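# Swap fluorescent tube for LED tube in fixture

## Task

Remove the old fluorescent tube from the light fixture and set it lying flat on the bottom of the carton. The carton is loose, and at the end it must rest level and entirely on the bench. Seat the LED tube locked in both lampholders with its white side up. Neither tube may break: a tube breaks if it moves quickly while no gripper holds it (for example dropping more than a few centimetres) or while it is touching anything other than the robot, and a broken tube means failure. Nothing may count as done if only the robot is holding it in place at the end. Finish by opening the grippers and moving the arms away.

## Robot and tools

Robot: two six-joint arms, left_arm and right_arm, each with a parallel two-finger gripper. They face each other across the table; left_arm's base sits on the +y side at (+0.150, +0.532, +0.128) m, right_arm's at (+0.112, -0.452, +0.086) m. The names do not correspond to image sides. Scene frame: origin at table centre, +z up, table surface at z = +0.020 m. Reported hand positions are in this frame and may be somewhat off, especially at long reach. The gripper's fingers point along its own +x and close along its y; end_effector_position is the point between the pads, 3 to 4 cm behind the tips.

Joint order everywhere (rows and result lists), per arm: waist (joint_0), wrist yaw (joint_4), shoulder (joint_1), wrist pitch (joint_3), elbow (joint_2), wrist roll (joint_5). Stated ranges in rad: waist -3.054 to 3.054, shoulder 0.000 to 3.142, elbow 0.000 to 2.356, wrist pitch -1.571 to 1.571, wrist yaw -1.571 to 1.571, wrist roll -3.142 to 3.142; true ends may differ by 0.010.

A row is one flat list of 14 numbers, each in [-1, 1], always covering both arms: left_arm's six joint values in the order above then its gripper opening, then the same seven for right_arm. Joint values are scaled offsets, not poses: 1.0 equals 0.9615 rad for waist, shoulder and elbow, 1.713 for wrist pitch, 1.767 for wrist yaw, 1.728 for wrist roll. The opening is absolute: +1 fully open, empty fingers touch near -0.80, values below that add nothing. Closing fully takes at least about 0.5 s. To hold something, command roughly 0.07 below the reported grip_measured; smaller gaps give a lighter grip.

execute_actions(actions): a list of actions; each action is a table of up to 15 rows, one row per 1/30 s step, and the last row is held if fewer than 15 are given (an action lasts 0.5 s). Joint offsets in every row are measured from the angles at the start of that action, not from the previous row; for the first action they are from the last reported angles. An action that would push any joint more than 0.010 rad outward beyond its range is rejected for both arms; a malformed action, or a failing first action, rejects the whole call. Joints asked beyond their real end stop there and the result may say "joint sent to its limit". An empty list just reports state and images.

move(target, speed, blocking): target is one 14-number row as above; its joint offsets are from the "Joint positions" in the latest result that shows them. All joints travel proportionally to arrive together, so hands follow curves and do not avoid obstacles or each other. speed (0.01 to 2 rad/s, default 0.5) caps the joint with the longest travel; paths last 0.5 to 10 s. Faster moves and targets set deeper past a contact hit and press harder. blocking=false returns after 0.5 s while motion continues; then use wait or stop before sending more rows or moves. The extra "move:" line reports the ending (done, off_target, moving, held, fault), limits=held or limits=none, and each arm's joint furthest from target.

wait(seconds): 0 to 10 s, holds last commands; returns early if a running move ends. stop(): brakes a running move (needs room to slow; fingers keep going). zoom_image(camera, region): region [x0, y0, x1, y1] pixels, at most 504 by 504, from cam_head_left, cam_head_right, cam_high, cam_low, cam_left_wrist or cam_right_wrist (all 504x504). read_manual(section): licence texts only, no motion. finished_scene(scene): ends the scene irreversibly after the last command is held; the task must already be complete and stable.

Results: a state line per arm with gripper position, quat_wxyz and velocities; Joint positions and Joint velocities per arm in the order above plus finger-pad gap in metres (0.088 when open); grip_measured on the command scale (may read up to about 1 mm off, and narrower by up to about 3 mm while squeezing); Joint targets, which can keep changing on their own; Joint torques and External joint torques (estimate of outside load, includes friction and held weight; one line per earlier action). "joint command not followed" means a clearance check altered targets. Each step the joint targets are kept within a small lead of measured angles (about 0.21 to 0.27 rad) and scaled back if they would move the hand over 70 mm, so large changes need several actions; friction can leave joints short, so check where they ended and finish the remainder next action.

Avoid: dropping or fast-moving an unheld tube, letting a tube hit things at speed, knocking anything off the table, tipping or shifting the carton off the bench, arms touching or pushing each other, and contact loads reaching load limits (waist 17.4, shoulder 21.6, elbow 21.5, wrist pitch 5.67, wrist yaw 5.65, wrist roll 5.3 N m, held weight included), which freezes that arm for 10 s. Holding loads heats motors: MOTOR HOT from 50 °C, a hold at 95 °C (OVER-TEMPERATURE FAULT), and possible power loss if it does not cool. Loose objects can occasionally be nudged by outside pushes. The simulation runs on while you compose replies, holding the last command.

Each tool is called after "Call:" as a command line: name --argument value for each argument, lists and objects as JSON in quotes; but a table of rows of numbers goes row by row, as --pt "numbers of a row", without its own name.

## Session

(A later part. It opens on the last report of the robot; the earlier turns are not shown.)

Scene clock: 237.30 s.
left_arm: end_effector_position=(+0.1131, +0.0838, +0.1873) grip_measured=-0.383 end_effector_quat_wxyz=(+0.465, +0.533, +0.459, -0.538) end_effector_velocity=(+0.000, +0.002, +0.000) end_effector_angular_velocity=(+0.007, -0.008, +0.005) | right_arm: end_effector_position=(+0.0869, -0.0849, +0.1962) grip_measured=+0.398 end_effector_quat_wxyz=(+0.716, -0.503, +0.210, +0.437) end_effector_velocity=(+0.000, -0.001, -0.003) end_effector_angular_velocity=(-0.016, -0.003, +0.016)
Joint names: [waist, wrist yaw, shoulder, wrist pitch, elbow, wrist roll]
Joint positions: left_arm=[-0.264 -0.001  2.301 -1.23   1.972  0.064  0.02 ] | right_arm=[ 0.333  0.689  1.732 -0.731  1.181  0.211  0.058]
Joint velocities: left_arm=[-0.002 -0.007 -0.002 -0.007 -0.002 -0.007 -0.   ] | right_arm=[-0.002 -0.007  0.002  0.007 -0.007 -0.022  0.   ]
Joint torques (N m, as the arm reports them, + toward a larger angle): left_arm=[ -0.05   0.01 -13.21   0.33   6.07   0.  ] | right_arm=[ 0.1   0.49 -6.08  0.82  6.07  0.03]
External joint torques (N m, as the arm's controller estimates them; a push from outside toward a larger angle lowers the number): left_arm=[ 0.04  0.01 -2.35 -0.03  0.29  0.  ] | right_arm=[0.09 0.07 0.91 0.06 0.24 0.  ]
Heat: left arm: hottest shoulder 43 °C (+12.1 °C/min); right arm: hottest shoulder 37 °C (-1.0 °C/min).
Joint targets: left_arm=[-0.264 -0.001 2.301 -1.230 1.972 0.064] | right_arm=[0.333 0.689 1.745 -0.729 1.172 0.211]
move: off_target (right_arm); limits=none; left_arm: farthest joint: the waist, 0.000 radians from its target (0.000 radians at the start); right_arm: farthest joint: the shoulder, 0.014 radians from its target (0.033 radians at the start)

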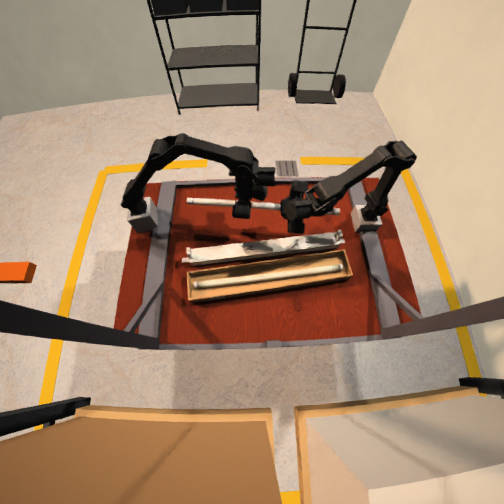

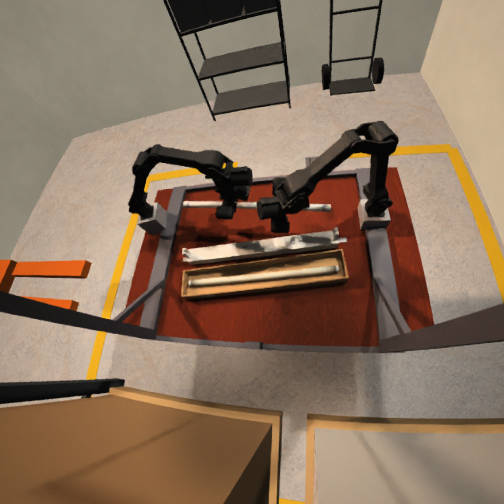

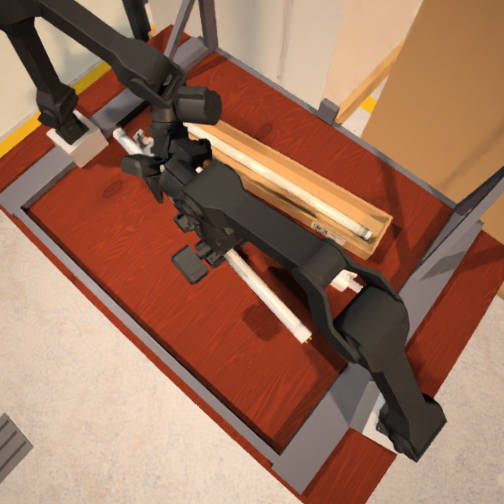

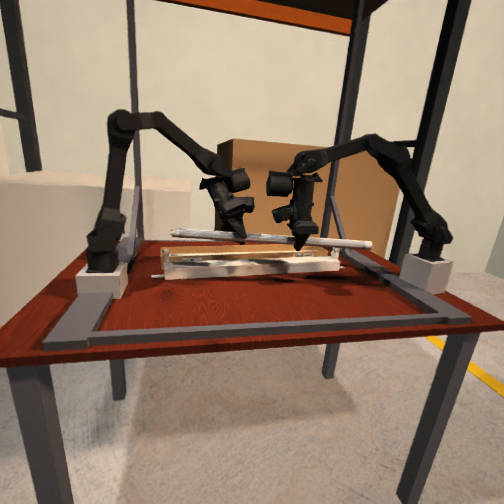

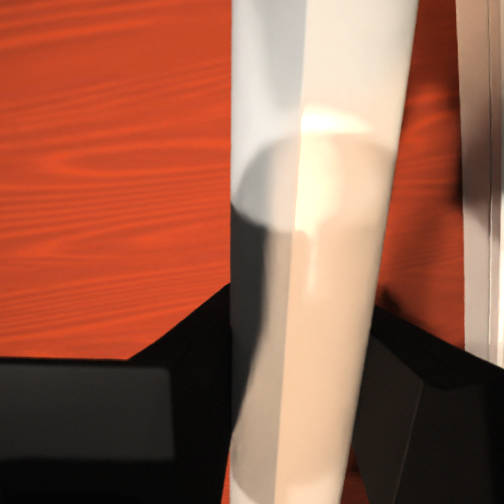

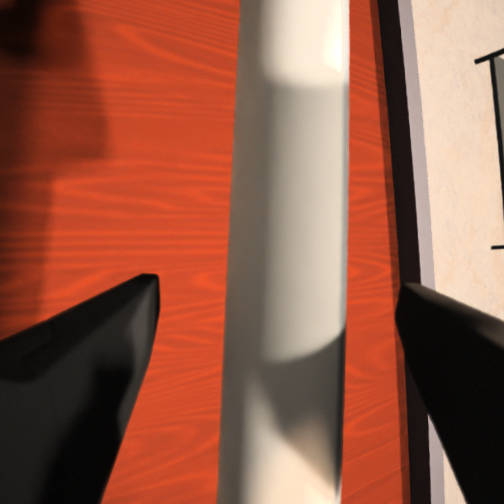

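Centred. Grip, swap.

Call:
move --target '[0,0,0,0,0,0,-0.48,0,0,0,0,0,0,-0.5]'

Call:
move --target '[0,0,0,0,0,0,0.5,0,0,0,0,0,0,-0.5]'

Call:
move --target '[0.02,0,-0.42,-0.1,-0.22,0,0.5,0,0,0,0,0,0,-0.5]' --speed 0.4

Call:
move --target '[0,0,-0.43,0.065,-0.49,0,0.5,-0.25,-0.328,-0.2,0.078,-0.094,-0.006,-0.5]' --speed 0.3

Scene clock: 243.93 s.
left_arm: end_effector_position=(+0.1131, +0.0838, +0.1873) grip_measured=-0.383 end_effector_quat_wxyz=(+0.465, +0.533, +0.459, -0.538) end_effector_velocity=(+0.000, +0.004, +0.002) end_effector_angular_velocity=(+0.016, -0.008, +0.020) | right_arm: end_effector_position=(+0.0869, -0.0849, +0.1963) grip_measured=-0.377 end_effector_quat_wxyz=(+0.716, -0.503, +0.210, +0.437) end_effector_velocity=(+0.001, -0.002, -0.001) end_effector_angular_velocity=(-0.005, +0.007, -0.006)
Joint names: [waist, wrist yaw, shoulder, wrist pitch, elbow, wrist roll]
Joint positions: left_arm=[-0.264 -0.001  2.301 -1.23   1.972  0.064  0.02 ] | right_arm=[ 0.333  0.689  1.732 -0.731  1.181  0.211  0.021]
Joint velocities: left_arm=[-0.002 -0.007 -0.002 -0.022  0.002 -0.022 -0.   ] | right_arm=[-0.002 -0.007 -0.002 -0.007 -0.002  0.007 -0.   ]
Joint torques (N m, as the arm reports them, + toward a larger angle): left_arm=[ -0.04   0.01 -13.28   0.33   6.07   0.  ] | right_arm=[ 0.01  0.48 -7.78  0.7   7.14  0.04]
External joint torques (N m, as the arm's controller estimates them; a push from outside toward a larger angle lowers the number): left_arm=[-0.1   0.02 -2.31 -0.02  0.24  0.  ] | right_arm=[ 0.01  0.06 -0.75 -0.06  1.3   0.01]
Heat: left arm: hottest shoulder 44 °C (+12.1 °C/min); right arm: hottest shoulder 36 °C (-2.0 °C/min).
Joint targets: left_arm=[-0.264 -0.001 2.301 -1.230 1.972 0.064] | right_arm=[0.333 0.689 1.732 -0.731 1.181 0.211]
move: done; limits=none; left_arm: farthest joint: the waist, 0.000 radians from its target (0.000 radians at the start); right_arm: farthest joint: the waist, 0.000 radians from its target (0.000 radians at the start)

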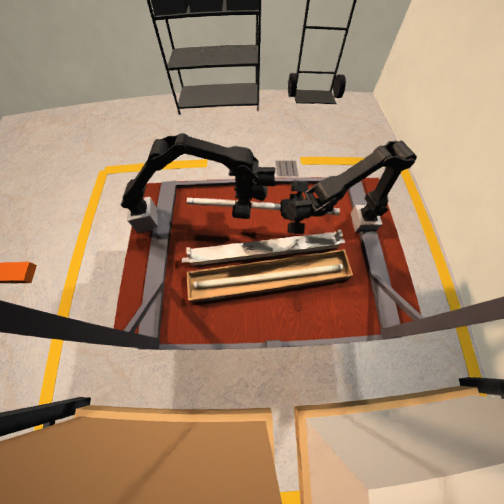

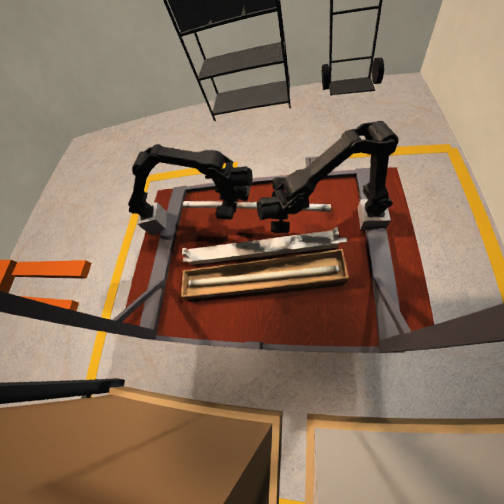

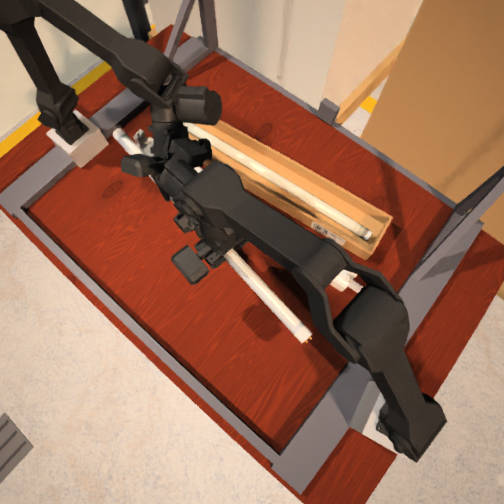

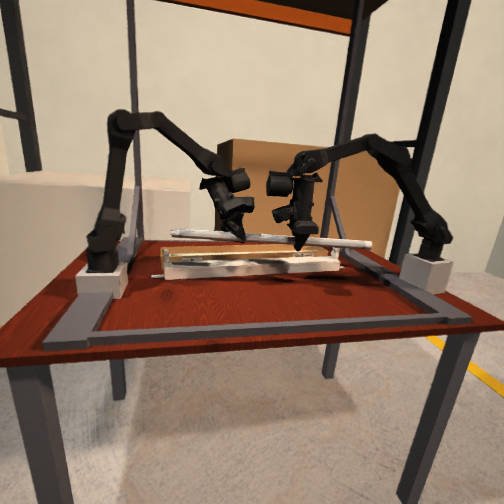

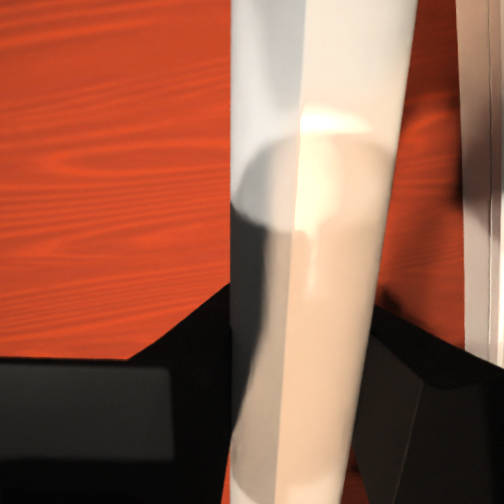

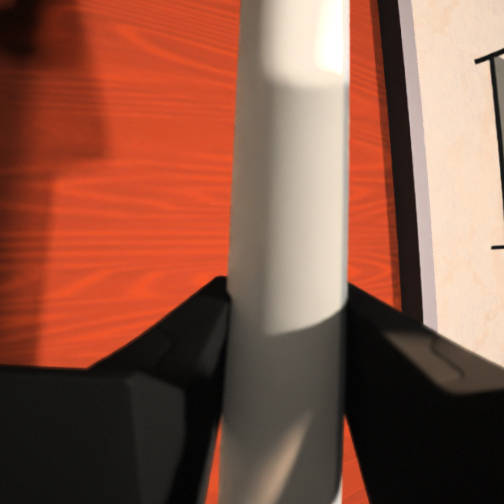

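Scene clock: 244.67 s.
left_arm: end_effector_position=(+0.1131, +0.0838, +0.1873) grip_measured=+0.495 end_effector_quat_wxyz=(+0.465, +0.533, +0.459, -0.538) end_effector_velocity=(+0.002, +0.001, -0.000) end_effector_angular_velocity=(+0.005, -0.022, +0.005) | right_arm: end_effector_position=(+0.0867, -0.0853, +0.1959) grip_measured=-0.377 end_effector_quat_wxyz=(+0.714, -0.504, +0.211, +0.438) end_effector_velocity=(+0.001, -0.002, -0.001) end_effector_angular_velocity=(-0.013, +0.001, +0.005)
Joint names: [waist, wrist yaw, shoulder, wrist pitch, elbow, wrist roll]
Joint positions: left_arm=[-0.264 -0.001  2.301 -1.23   1.972  0.064  0.063] | right_arm=[ 0.333  0.686  1.732 -0.733  1.181  0.211  0.021]
Joint velocities: left_arm=[-0.002 -0.022  0.002 -0.007  0.002 -0.007  0.   ] | right_arm=[-0.002 -0.007 -0.002 -0.007 -0.002 -0.007  0.   ]
Joint torques (N m, as the arm reports them, + toward a larger angle): left_arm=[ -0.05   0.01 -13.3    0.33   6.11   0.  ] | right_arm=[ 0.07  0.64 -7.71  0.9   7.03  0.03]
External joint torques (N m, as the arm's controller estimates them; a push from outside toward a larger angle lowers the number): left_arm=[-0.06  0.02 -2.43 -0.03  0.33  0.  ] | right_arm=[ 0.11  0.22 -0.7   0.16  1.24 -0.01]
Heat: left arm: hottest shoulder 44 °C (+12.2 °C/min); right arm: hottest shoulder 37 °C (-1.0 °C/min).
Joint targets: left_arm=[-0.264 -0.001 2.301 -1.230 1.972 0.064] | right_arm=[0.333 0.689 1.732 -0.731 1.181 0.211]
move: done; limits=none; left_arm: farthest joint: the waist, 0.000 radians from its target (0.000 radians at the start); right_arm: farthest joint: the wrist yaw, 0.003 radians from its target (0.000 radians at the start)

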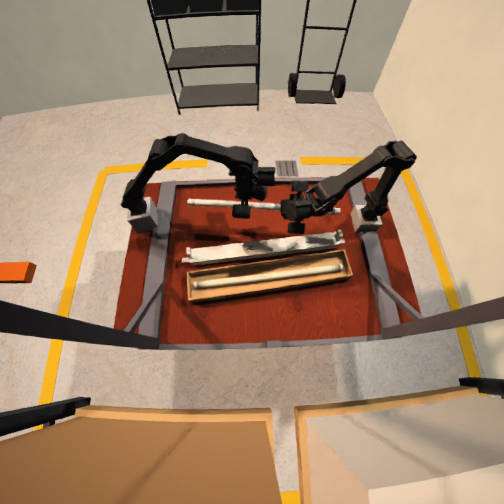

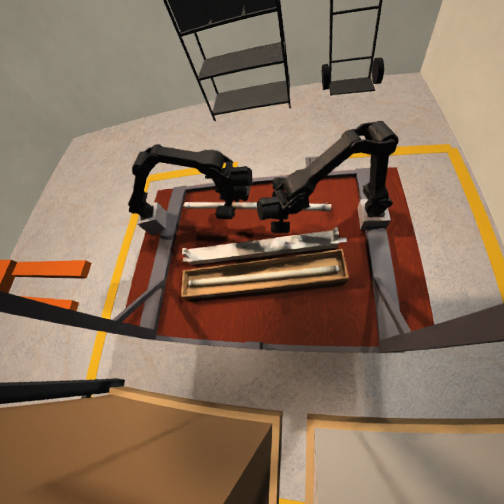

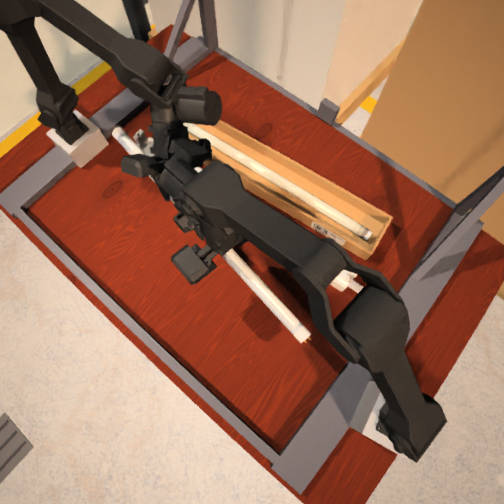

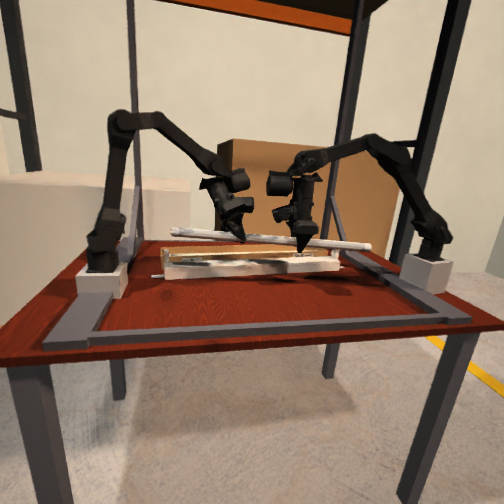

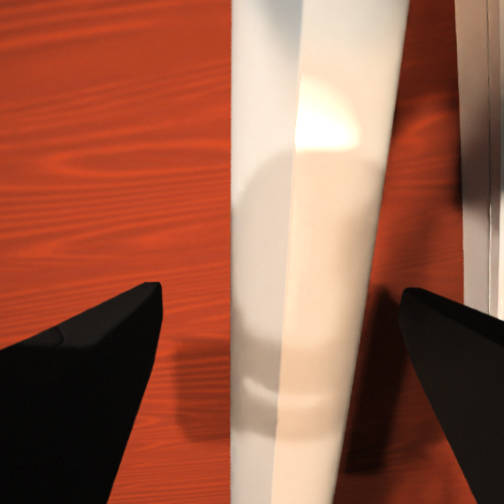

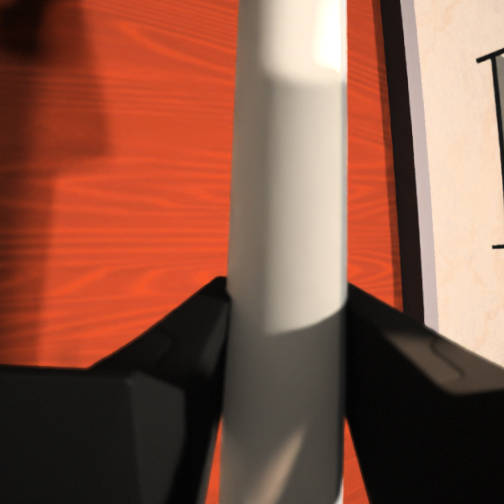

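Scene clock: 246.27 s.
left_arm: end_effector_position=(+0.1256, +0.1670, +0.2866) grip_measured=+0.497 end_effector_quat_wxyz=(+0.473, +0.525, +0.458, -0.539) end_effector_velocity=(+0.001, +0.006, -0.001) end_effector_angular_velocity=(+0.026, -0.009, +0.005) | right_arm: end_effector_position=(+0.0866, -0.0857, +0.1956) grip_measured=-0.377 end_effector_quat_wxyz=(+0.714, -0.504, +0.212, +0.438) end_effector_velocity=(-0.001, -0.001, -0.001) end_effector_angular_velocity=(-0.021, +0.010, +0.020)
Joint names: [waist, wrist yaw, shoulder, wrist pitch, elbow, wrist roll]
Joint positions: left_arm=[-0.249 -0.001  1.912 -1.399  1.77   0.064  0.063] | right_arm=[ 0.333  0.684  1.732 -0.735  1.181  0.211  0.021]
Joint velocities: left_arm=[-0.002 -0.007 -0.002 -0.022 -0.007 -0.007 -0.   ] | right_arm=[-0.002 -0.022 -0.002 -0.007  0.002 -0.022 -0.   ]
Joint torques (N m, as the arm reports them, + toward a larger angle): left_arm=[  0.34   0.01 -12.14   0.21   4.87   0.  ] | right_arm=[ 0.03  0.57 -7.78  0.84  7.05  0.02]
External joint torques (N m, as the arm's controller estimates them; a push from outside toward a larger angle lowers the number): left_arm=[ 0.4   0.01 -3.75 -0.18 -0.94  0.  ] | right_arm=[ 0.02  0.16 -0.75  0.08  1.19 -0.02]
Heat: left arm: hottest shoulder 44 °C (+12.1 °C/min); right arm: hottest shoulder 37 °C (-1.0 °C/min).
Joint targets: left_arm=[-0.245 -0.001 1.897 -1.402 1.760 0.064] | right_arm=[0.333 0.686 1.732 -0.734 1.181 0.211]
move: off_target (left_arm); limits=none; left_arm: farthest joint: the shoulder, 0.015 radians from its target (0.404 radians at the start); right_arm: farthest joint: the wrist pitch, 0.002 radians from its target (0.000 radians at the start)

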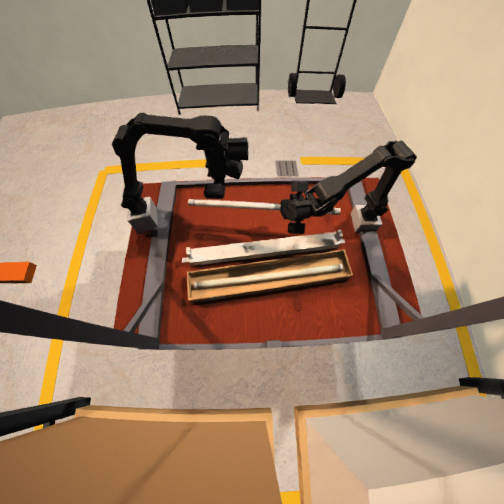

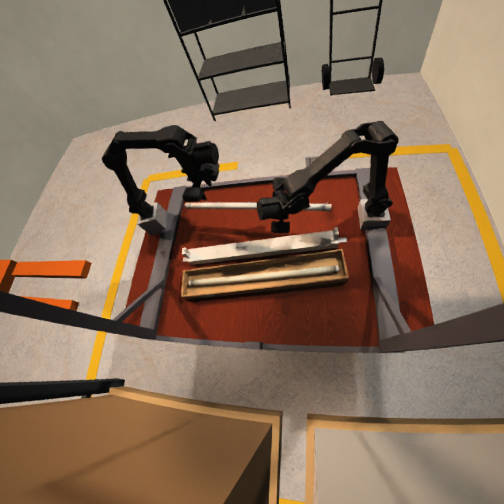

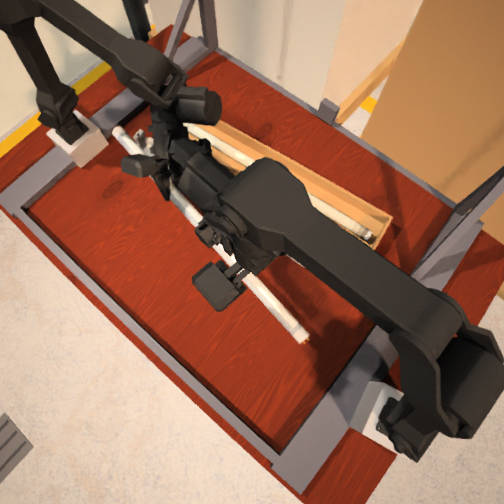

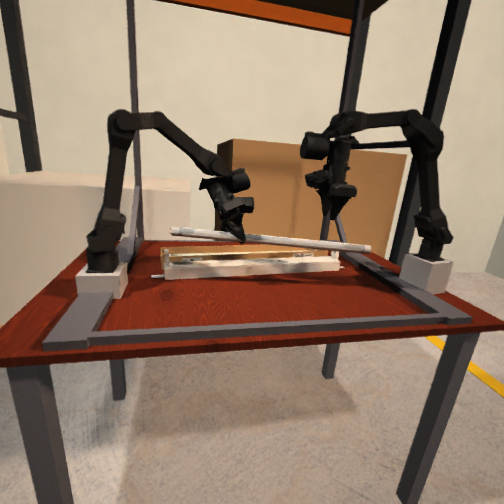

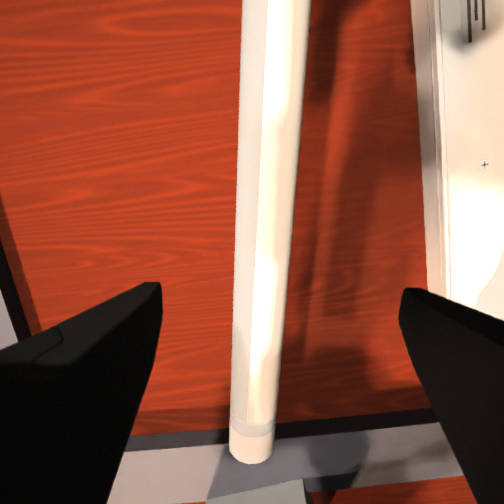

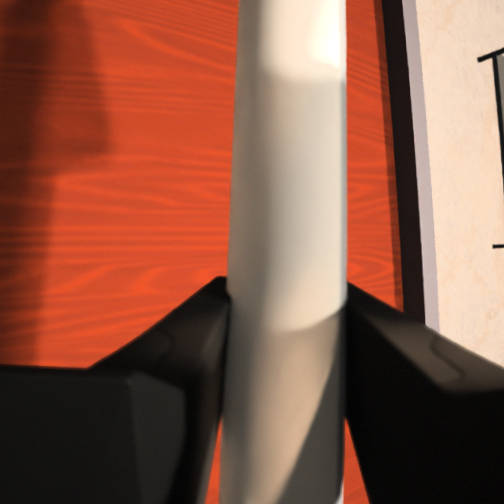

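Scene clock: 248.77 s.
left_arm: end_effector_position=(+0.1319, +0.2594, +0.2870) grip_measured=+0.497 end_effector_quat_wxyz=(+0.485, +0.512, +0.446, -0.551) end_effector_velocity=(-0.002, +0.000, +0.000) end_effector_angular_velocity=(-0.007, +0.006, -0.025) | right_arm: end_effector_position=(+0.0935, -0.0845, +0.2065) grip_measured=-0.377 end_effector_quat_wxyz=(+0.649, -0.331, +0.382, +0.568) end_effector_velocity=(-0.001, +0.001, +0.000) end_effector_angular_velocity=(+0.004, +0.009, +0.022)
Joint names: [waist, wrist yaw, shoulder, wrist pitch, elbow, wrist roll]
Joint positions: left_arm=[-0.249 -0.001  1.511 -1.29   1.309  0.064  0.063] | right_arm=[ 0.096  0.108  1.559 -0.607  1.096  0.204  0.021]
Joint velocities: left_arm=[-0.002  0.007 -0.007  0.007 -0.007  0.022 -0.   ] | right_arm=[-0.007 -0.022 -0.002  0.007 -0.002 -0.022 -0.   ]
Joint torques (N m, as the arm reports them, + toward a larger angle): left_arm=[-0.05  0.01 -8.27  0.58  5.03  0.  ] | right_arm=[-0.35 -0.02 -9.16  1.39  7.03 -0.08]
External joint torques (N m, as the arm's controller estimates them; a push from outside toward a larger angle lowers the number): left_arm=[-0.04  0.02 -2.83  0.1  -0.85  0.  ] | right_arm=[-0.33 -0.09 -3.    0.28  0.76 -0.08]
Heat: left arm: hottest shoulder 44 °C (+12.4 °C/min); right arm: hottest shoulder 37 °C (+0.0 °C/min).
Joint targets: left_arm=[-0.249 -0.001 1.499 -1.288 1.299 0.064] | right_arm=[0.092 0.105 1.540 -0.602 1.091 0.201]
move: off_target (left_arm, right_arm); limits=none; left_arm: farthest joint: the shoulder, 0.012 radians from its target (0.414 radians at the start); right_arm: farthest joint: the shoulder, 0.019 radians from its target (0.192 radians at the start)

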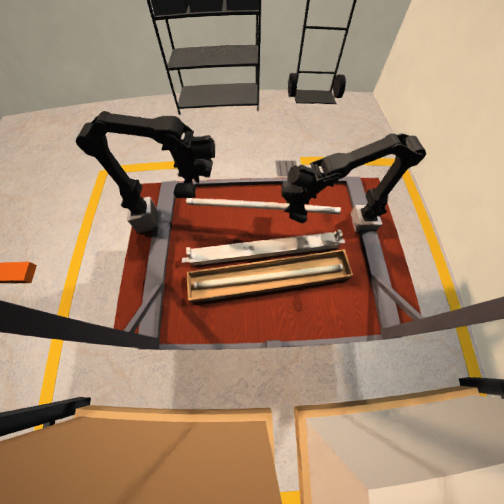

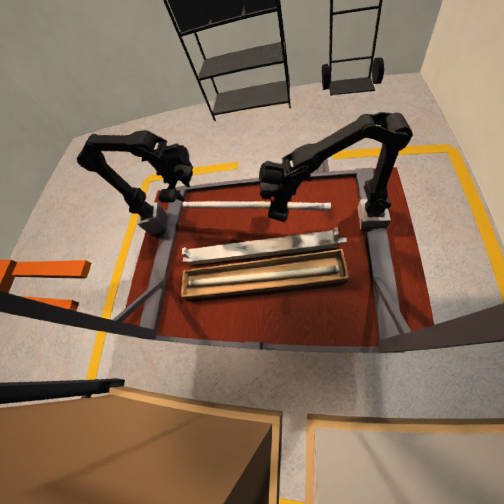

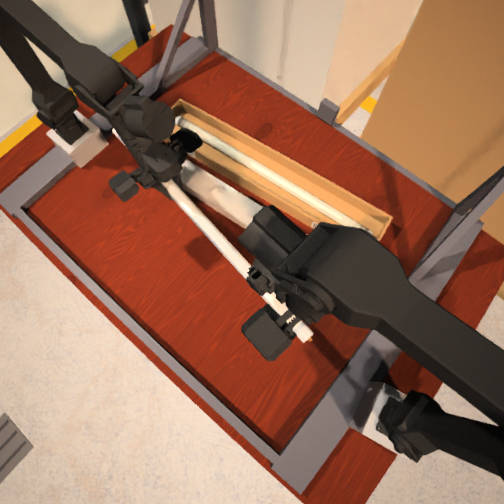

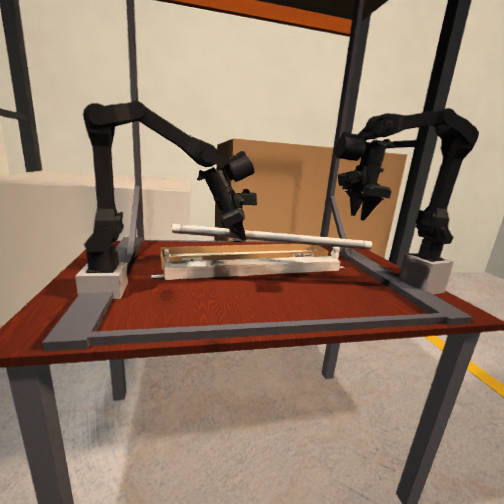

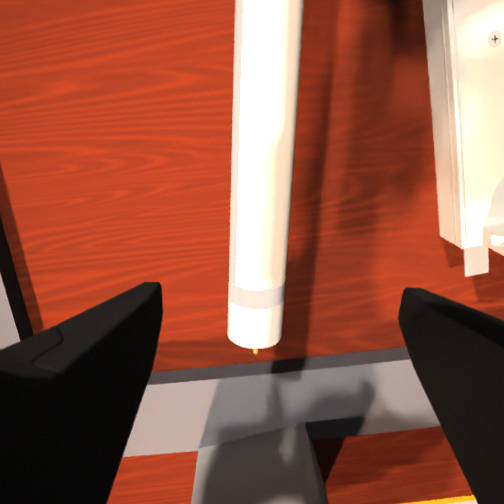

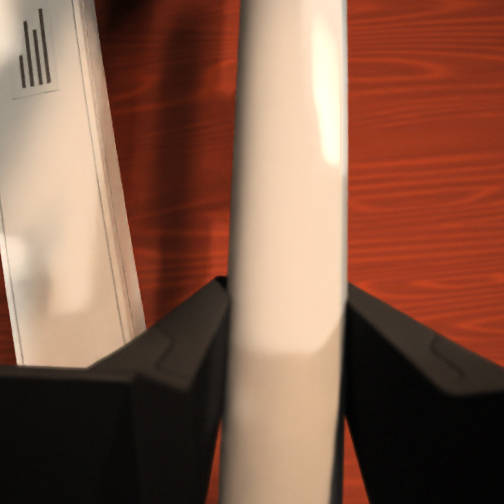

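Call:
move --target '[-0.81,0,-0.01,0,-0.02,-0.532,0.5,0.289,0.024,-0.038,0.14,-0.172,0.04,-0.5]' --speed 0.35

Scene clock: 256.07 s.
left_arm: end_effector_position=(-0.0522, +0.3514, +0.2845) grip_measured=+0.497 end_effector_quat_wxyz=(+0.500, +0.473, +0.503, -0.523) end_effector_velocity=(+0.000, +0.001, +0.001) end_effector_angular_velocity=(-0.003, -0.006, +0.015) | right_arm: end_effector_position=(-0.0007, -0.0999, +0.1828) grip_measured=-0.377 end_effector_quat_wxyz=(+0.600, -0.328, +0.328, +0.652) end_effector_velocity=(+0.001, -0.002, -0.003) end_effector_angular_velocity=(-0.013, -0.003, +0.008)
Joint names: [waist, wrist yaw, shoulder, wrist pitch, elbow, wrist roll]
Joint positions: left_arm=[-1.024 -0.001  1.51  -1.29   1.299 -0.849  0.063] | right_arm=[ 0.37   0.145  1.542 -0.373  0.935  0.27   0.021]
Joint velocities: left_arm=[-0.007 -0.007 -0.002 -0.007  0.002 -0.022 -0.   ] | right_arm=[-0.002 -0.007  0.002 -0.007 -0.002 -0.007  0.   ]
Joint torques (N m, as the arm reports them, + toward a larger angle): left_arm=[-0.44 -0.04 -7.92  0.4   5.02 -0.2 ] | right_arm=[ 0.27  0.36 -8.81  1.59  7.06  0.13]
External joint torques (N m, as the arm's controller estimates them; a push from outside toward a larger angle lowers the number): left_arm=[-0.42  0.01 -2.46 -0.05 -0.91 -0.21] | right_arm=[ 0.29  0.27 -2.85  0.37  0.87  0.13]
Heat: left arm: hottest shoulder 42 °C (+8.1 °C/min); right arm: hottest shoulder 38 °C (+1.0 °C/min).
Joint targets: left_arm=[-1.028 -0.001 1.501 -1.290 1.290 -0.855] | right_arm=[0.374 0.150 1.523 -0.367 0.930 0.273]
move: off_target (right_arm); limits=none; left_arm: farthest joint: the elbow, 0.010 radians from its target (0.019 radians at the start); right_arm: farthest joint: the shoulder, 0.020 radians from its target (0.037 radians at the start)

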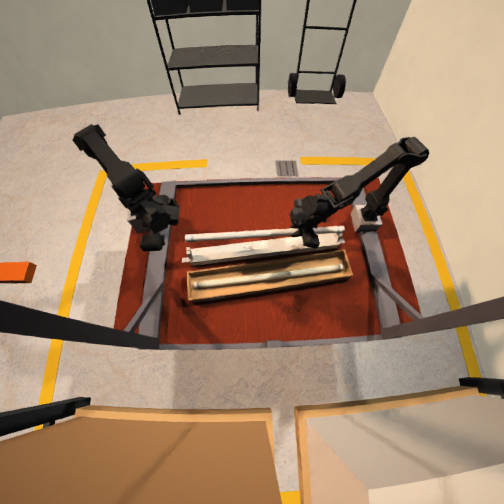

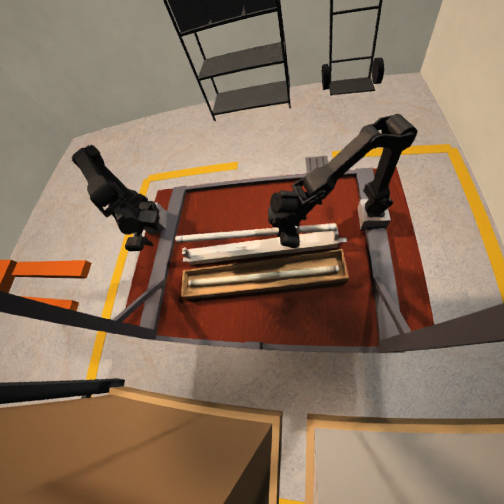

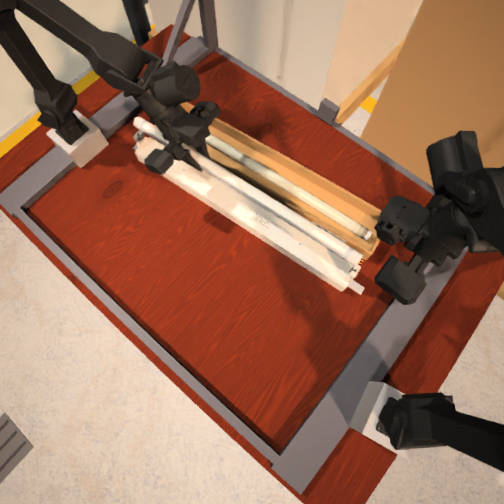

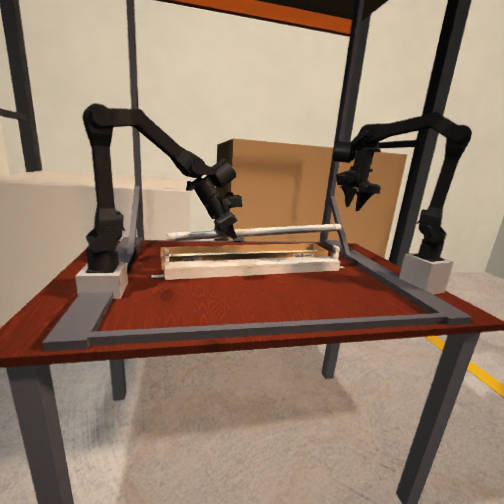

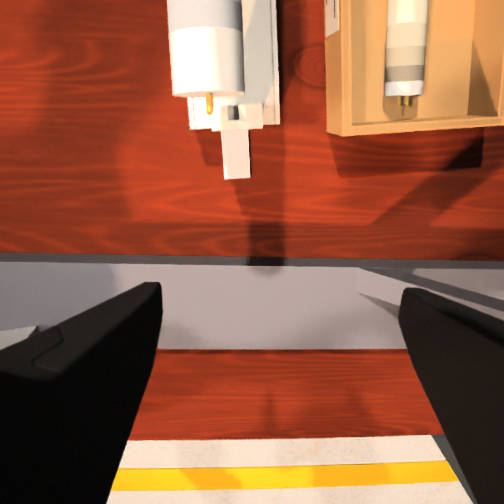

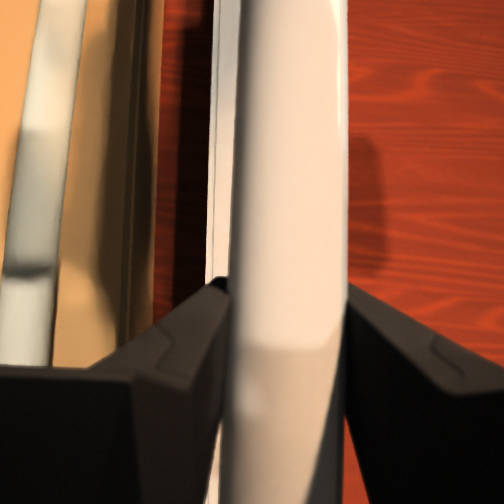

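Call:
move --target '[0,0,0,0,0,0,0.5,0,0,0.08,0.066,-0.075,-0.012,-0.5]' --speed 0.1

Call:
zoom_image --camera "cam_high" --region '[100,90,220,210]'

Call:
zoom_image --camera "cam_low" --region '[140,200,360,300]'

Scene clock: 263.33 s.
left_arm: end_effector_position=(-0.0522, +0.3514, +0.2845) grip_measured=+0.497 end_effector_quat_wxyz=(+0.500, +0.473, +0.503, -0.523) end_effector_velocity=(-0.000, +0.002, -0.000) end_effector_angular_velocity=(+0.011, -0.000, +0.004) | right_arm: end_effector_position=(-0.0002, -0.1013, +0.1481) grip_measured=-0.377 end_effector_quat_wxyz=(+0.594, -0.345, +0.328, +0.648) end_effector_velocity=(-0.002, -0.000, -0.001) end_effector_angular_velocity=(-0.003, +0.006, +0.028)
Joint names: [waist, wrist yaw, shoulder, wrist pitch, elbow, wrist roll]
Joint positions: left_arm=[-1.024 -0.001  1.51  -1.29   1.299 -0.85   0.063] | right_arm=[ 0.37   0.145  1.611 -0.265  0.868  0.253  0.021]
Joint velocities: left_arm=[-0.002  0.007  0.002 -0.007  0.002 -0.007  0.   ] | right_arm=[-0.002 -0.022  0.002  0.007 -0.002 -0.022 -0.   ]
Joint torques (N m, as the arm reports them, + toward a larger angle): left_arm=[-0.03 -0.04 -6.65  0.41  6.2   0.02] | right_arm=[ 0.16  0.16 -5.87  1.49  6.75 -0.08]
External joint torques (N m, as the arm's controller estimates them; a push from outside toward a larger angle lowers the number): left_arm=[-0.04  0.01 -1.26 -0.03  0.33  0.01] | right_arm=[ 0.13  0.08  0.3   0.3   0.86 -0.08]
Heat: left arm: hottest shoulder 41 °C (+5.0 °C/min); right arm: hottest shoulder 38 °C (+1.0 °C/min).
Joint targets: left_arm=[-1.023 -0.001 1.510 -1.290 1.299 -0.849] | right_arm=[0.370 0.145 1.619 -0.259 0.863 0.249]
move: done; limits=none; left_arm: farthest joint: the wrist roll, 0.001 radians from its target (0.001 radians at the start); right_arm: farthest joint: the shoulder, 0.008 radians from its target (0.077 radians at the start)

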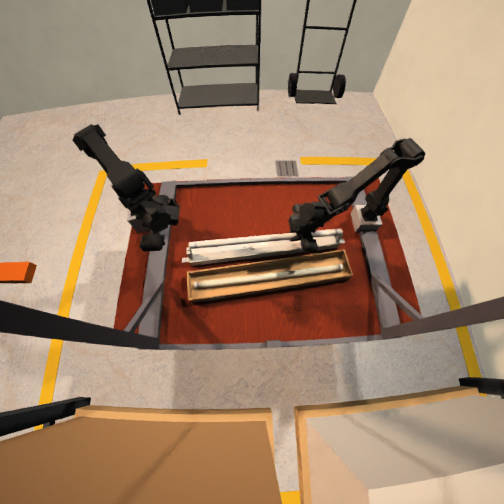

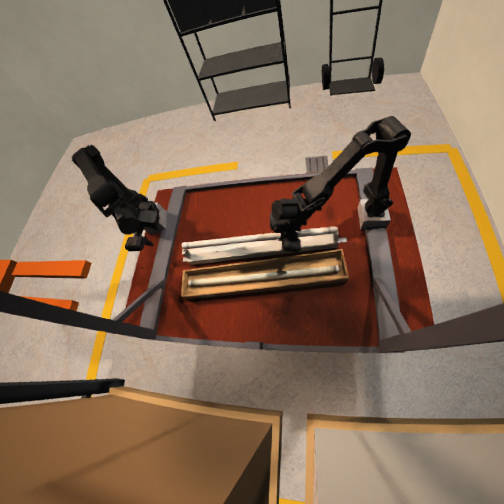

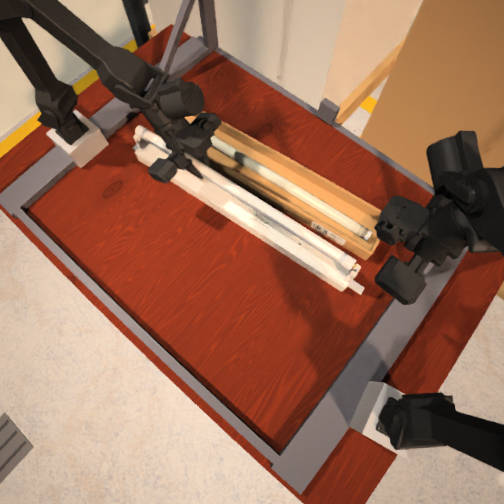

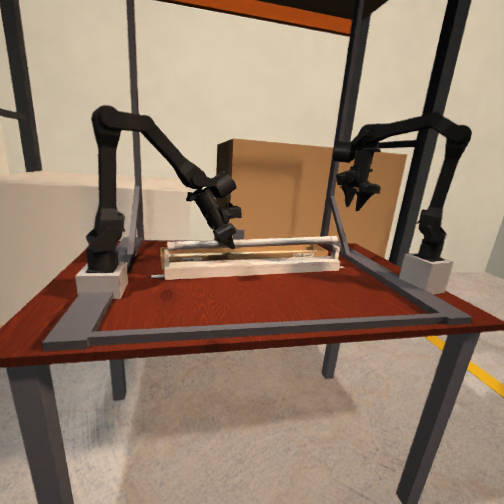

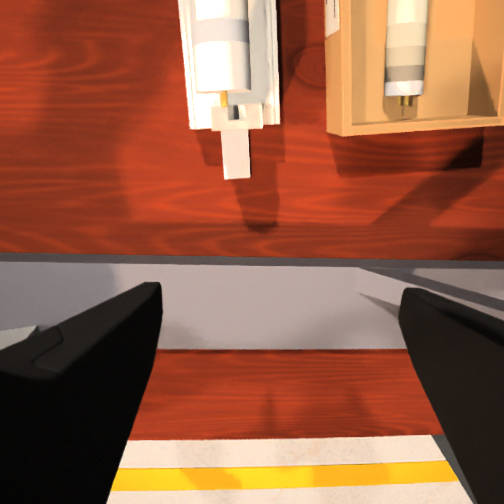

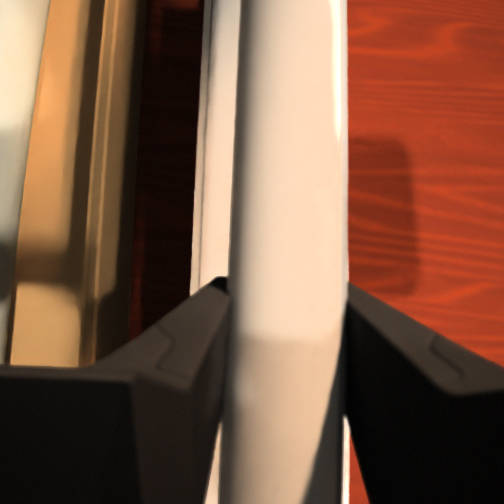

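Region (100, 90, 220, 210) of cam_high's 504x504 image, scaled by 4.200, with more detail than that image has.

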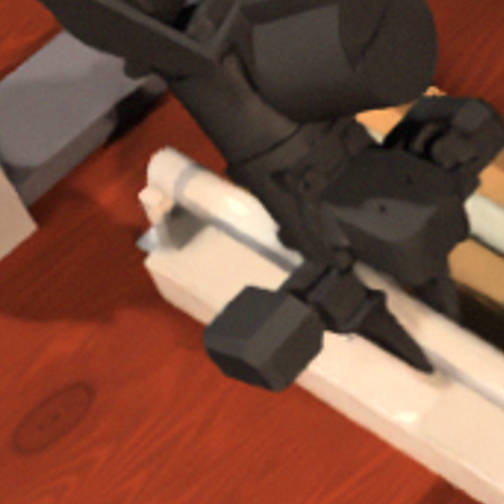

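Region (140, 200, 360, 300) of cam_low's 504x504 image, scaled by 2.291, with more detail than that image has; it fills the top 229 rows of this view, and the rest is white.

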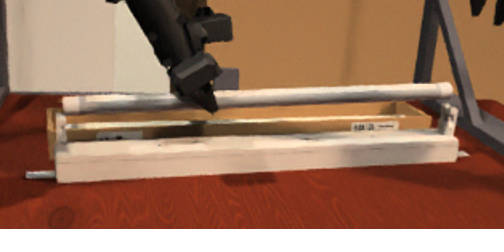

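Call:
move --target '[0,0,0,0,0,0,0.5,0.016,0,0.03,0.003,0.03,0.004,-0.5]' --speed 0.05

Call:
zoom_image --camera "cam_left_wrist" --region '[170,40,290,160]'

Call:
zoom_image --camera "cam_head_left" --region '[300,210,360,270]'

Scene clock: 269.83 s.
left_arm: end_effector_position=(-0.0522, +0.3514, +0.2845) grip_measured=+0.497 end_effector_quat_wxyz=(+0.500, +0.473, +0.503, -0.523) end_effector_velocity=(+0.001, -0.003, +0.000) end_effector_angular_velocity=(-0.021, -0.009, +0.006) | right_arm: end_effector_position=(-0.0055, -0.0996, +0.1454) grip_measured=-0.377 end_effector_quat_wxyz=(+0.590, -0.349, +0.328, +0.650) end_effector_velocity=(-0.003, +0.001, +0.000) end_effector_angular_velocity=(+0.000, +0.016, +0.015)
Joint names: [waist, wrist yaw, shoulder, wrist pitch, elbow, wrist roll]
Joint positions: left_arm=[-1.024 -0.001  1.51  -1.29   1.299 -0.85   0.063] | right_arm=[ 0.382  0.145  1.632 -0.265  0.882  0.256  0.021]
Joint velocities: left_arm=[-0.002 -0.022 -0.002  0.007 -0.002 -0.007 -0.   ] | right_arm=[-0.002 -0.022  0.002  0.007  0.002 -0.007 -0.   ]
Joint torques (N m, as the arm reports them, + toward a larger angle): left_arm=[-0.04 -0.04 -6.66  0.4   6.2   0.  ] | right_arm=[ 0.21  0.14 -6.14  1.48  8.86  0.11]
External joint torques (N m, as the arm's controller estimates them; a push from outside toward a larger angle lowers the number): left_arm=[-0.05  0.02 -1.25 -0.03  0.33  0.  ] | right_arm=[0.2  0.05 0.2  0.28 2.95 0.11]
Heat: left arm: hottest shoulder 40 °C (+2.0 °C/min); right arm: hottest shoulder 37 °C (+0.0 °C/min).
Joint targets: left_arm=[-1.024 -0.001 1.510 -1.290 1.299 -0.850] | right_arm=[0.386 0.145 1.640 -0.260 0.897 0.259]
move: off_target (right_arm); limits=none; left_arm: farthest joint: the waist, 0.000 radians from its target (0.000 radians at the start); right_arm: farthest joint: the elbow, 0.015 radians from its target (0.029 radians at the start)

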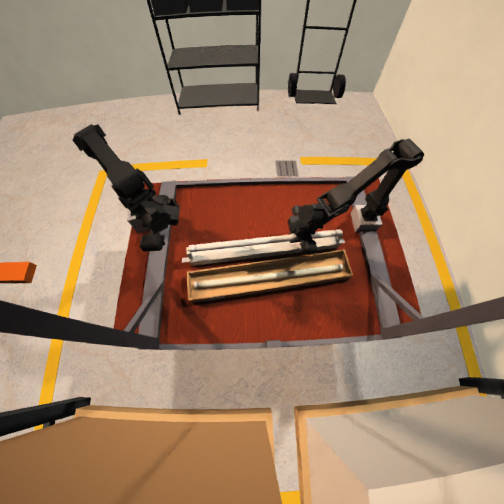

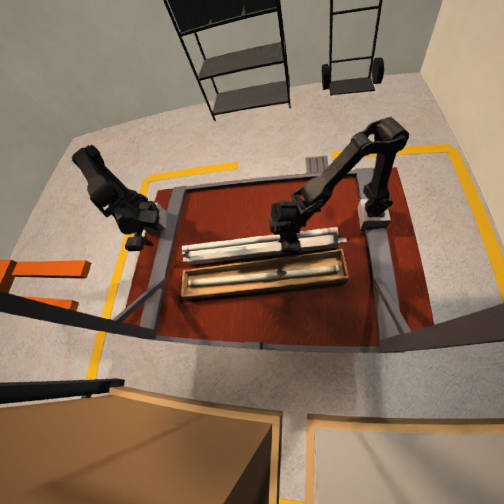

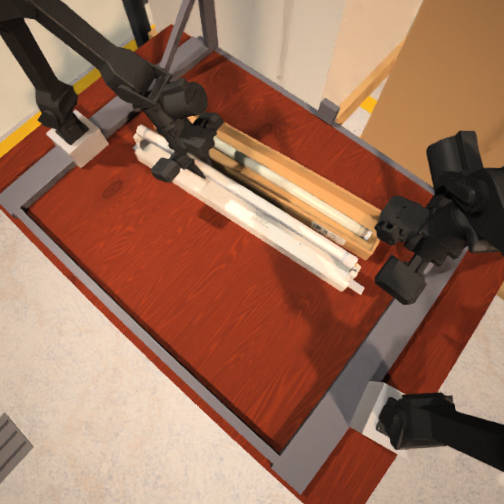

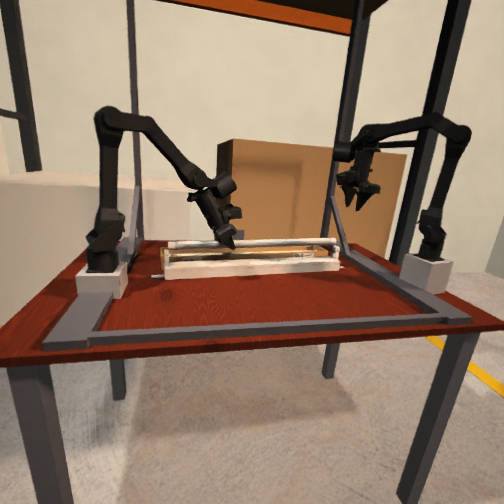

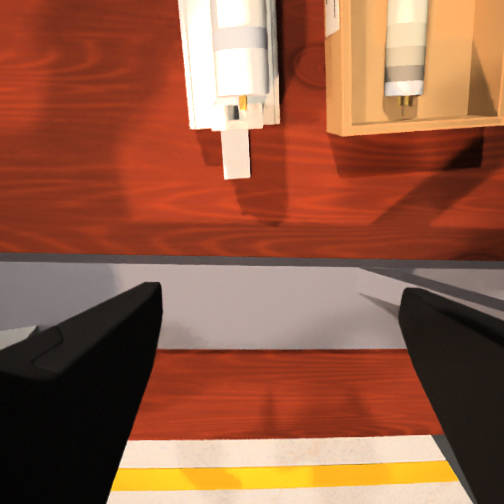

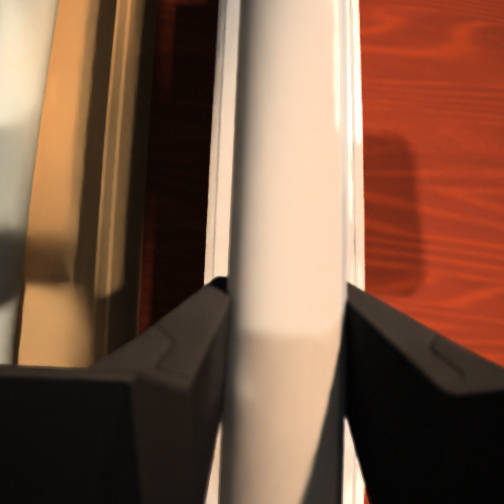

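Region (170, 40, 290, 160) of cam_left_wrist's 504x504 image, scaled by 4.200, with more detail than that image has.

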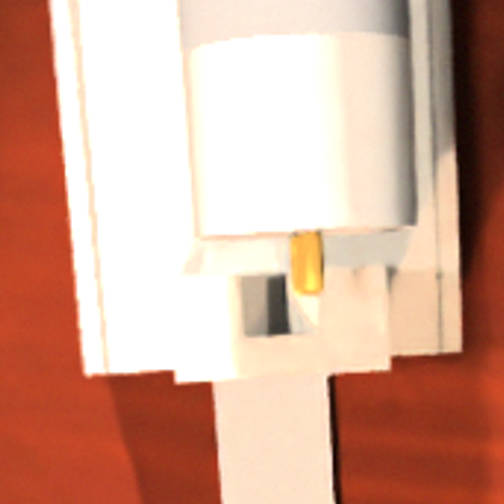

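Region (300, 210, 360, 270) of cam_head_left's 504x504 image, scaled by 8.400, with more detail than that image has.

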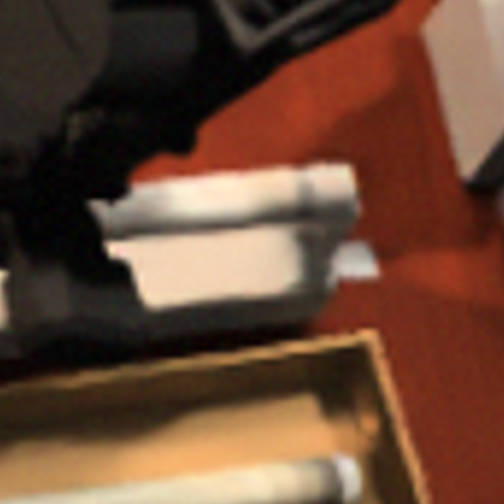

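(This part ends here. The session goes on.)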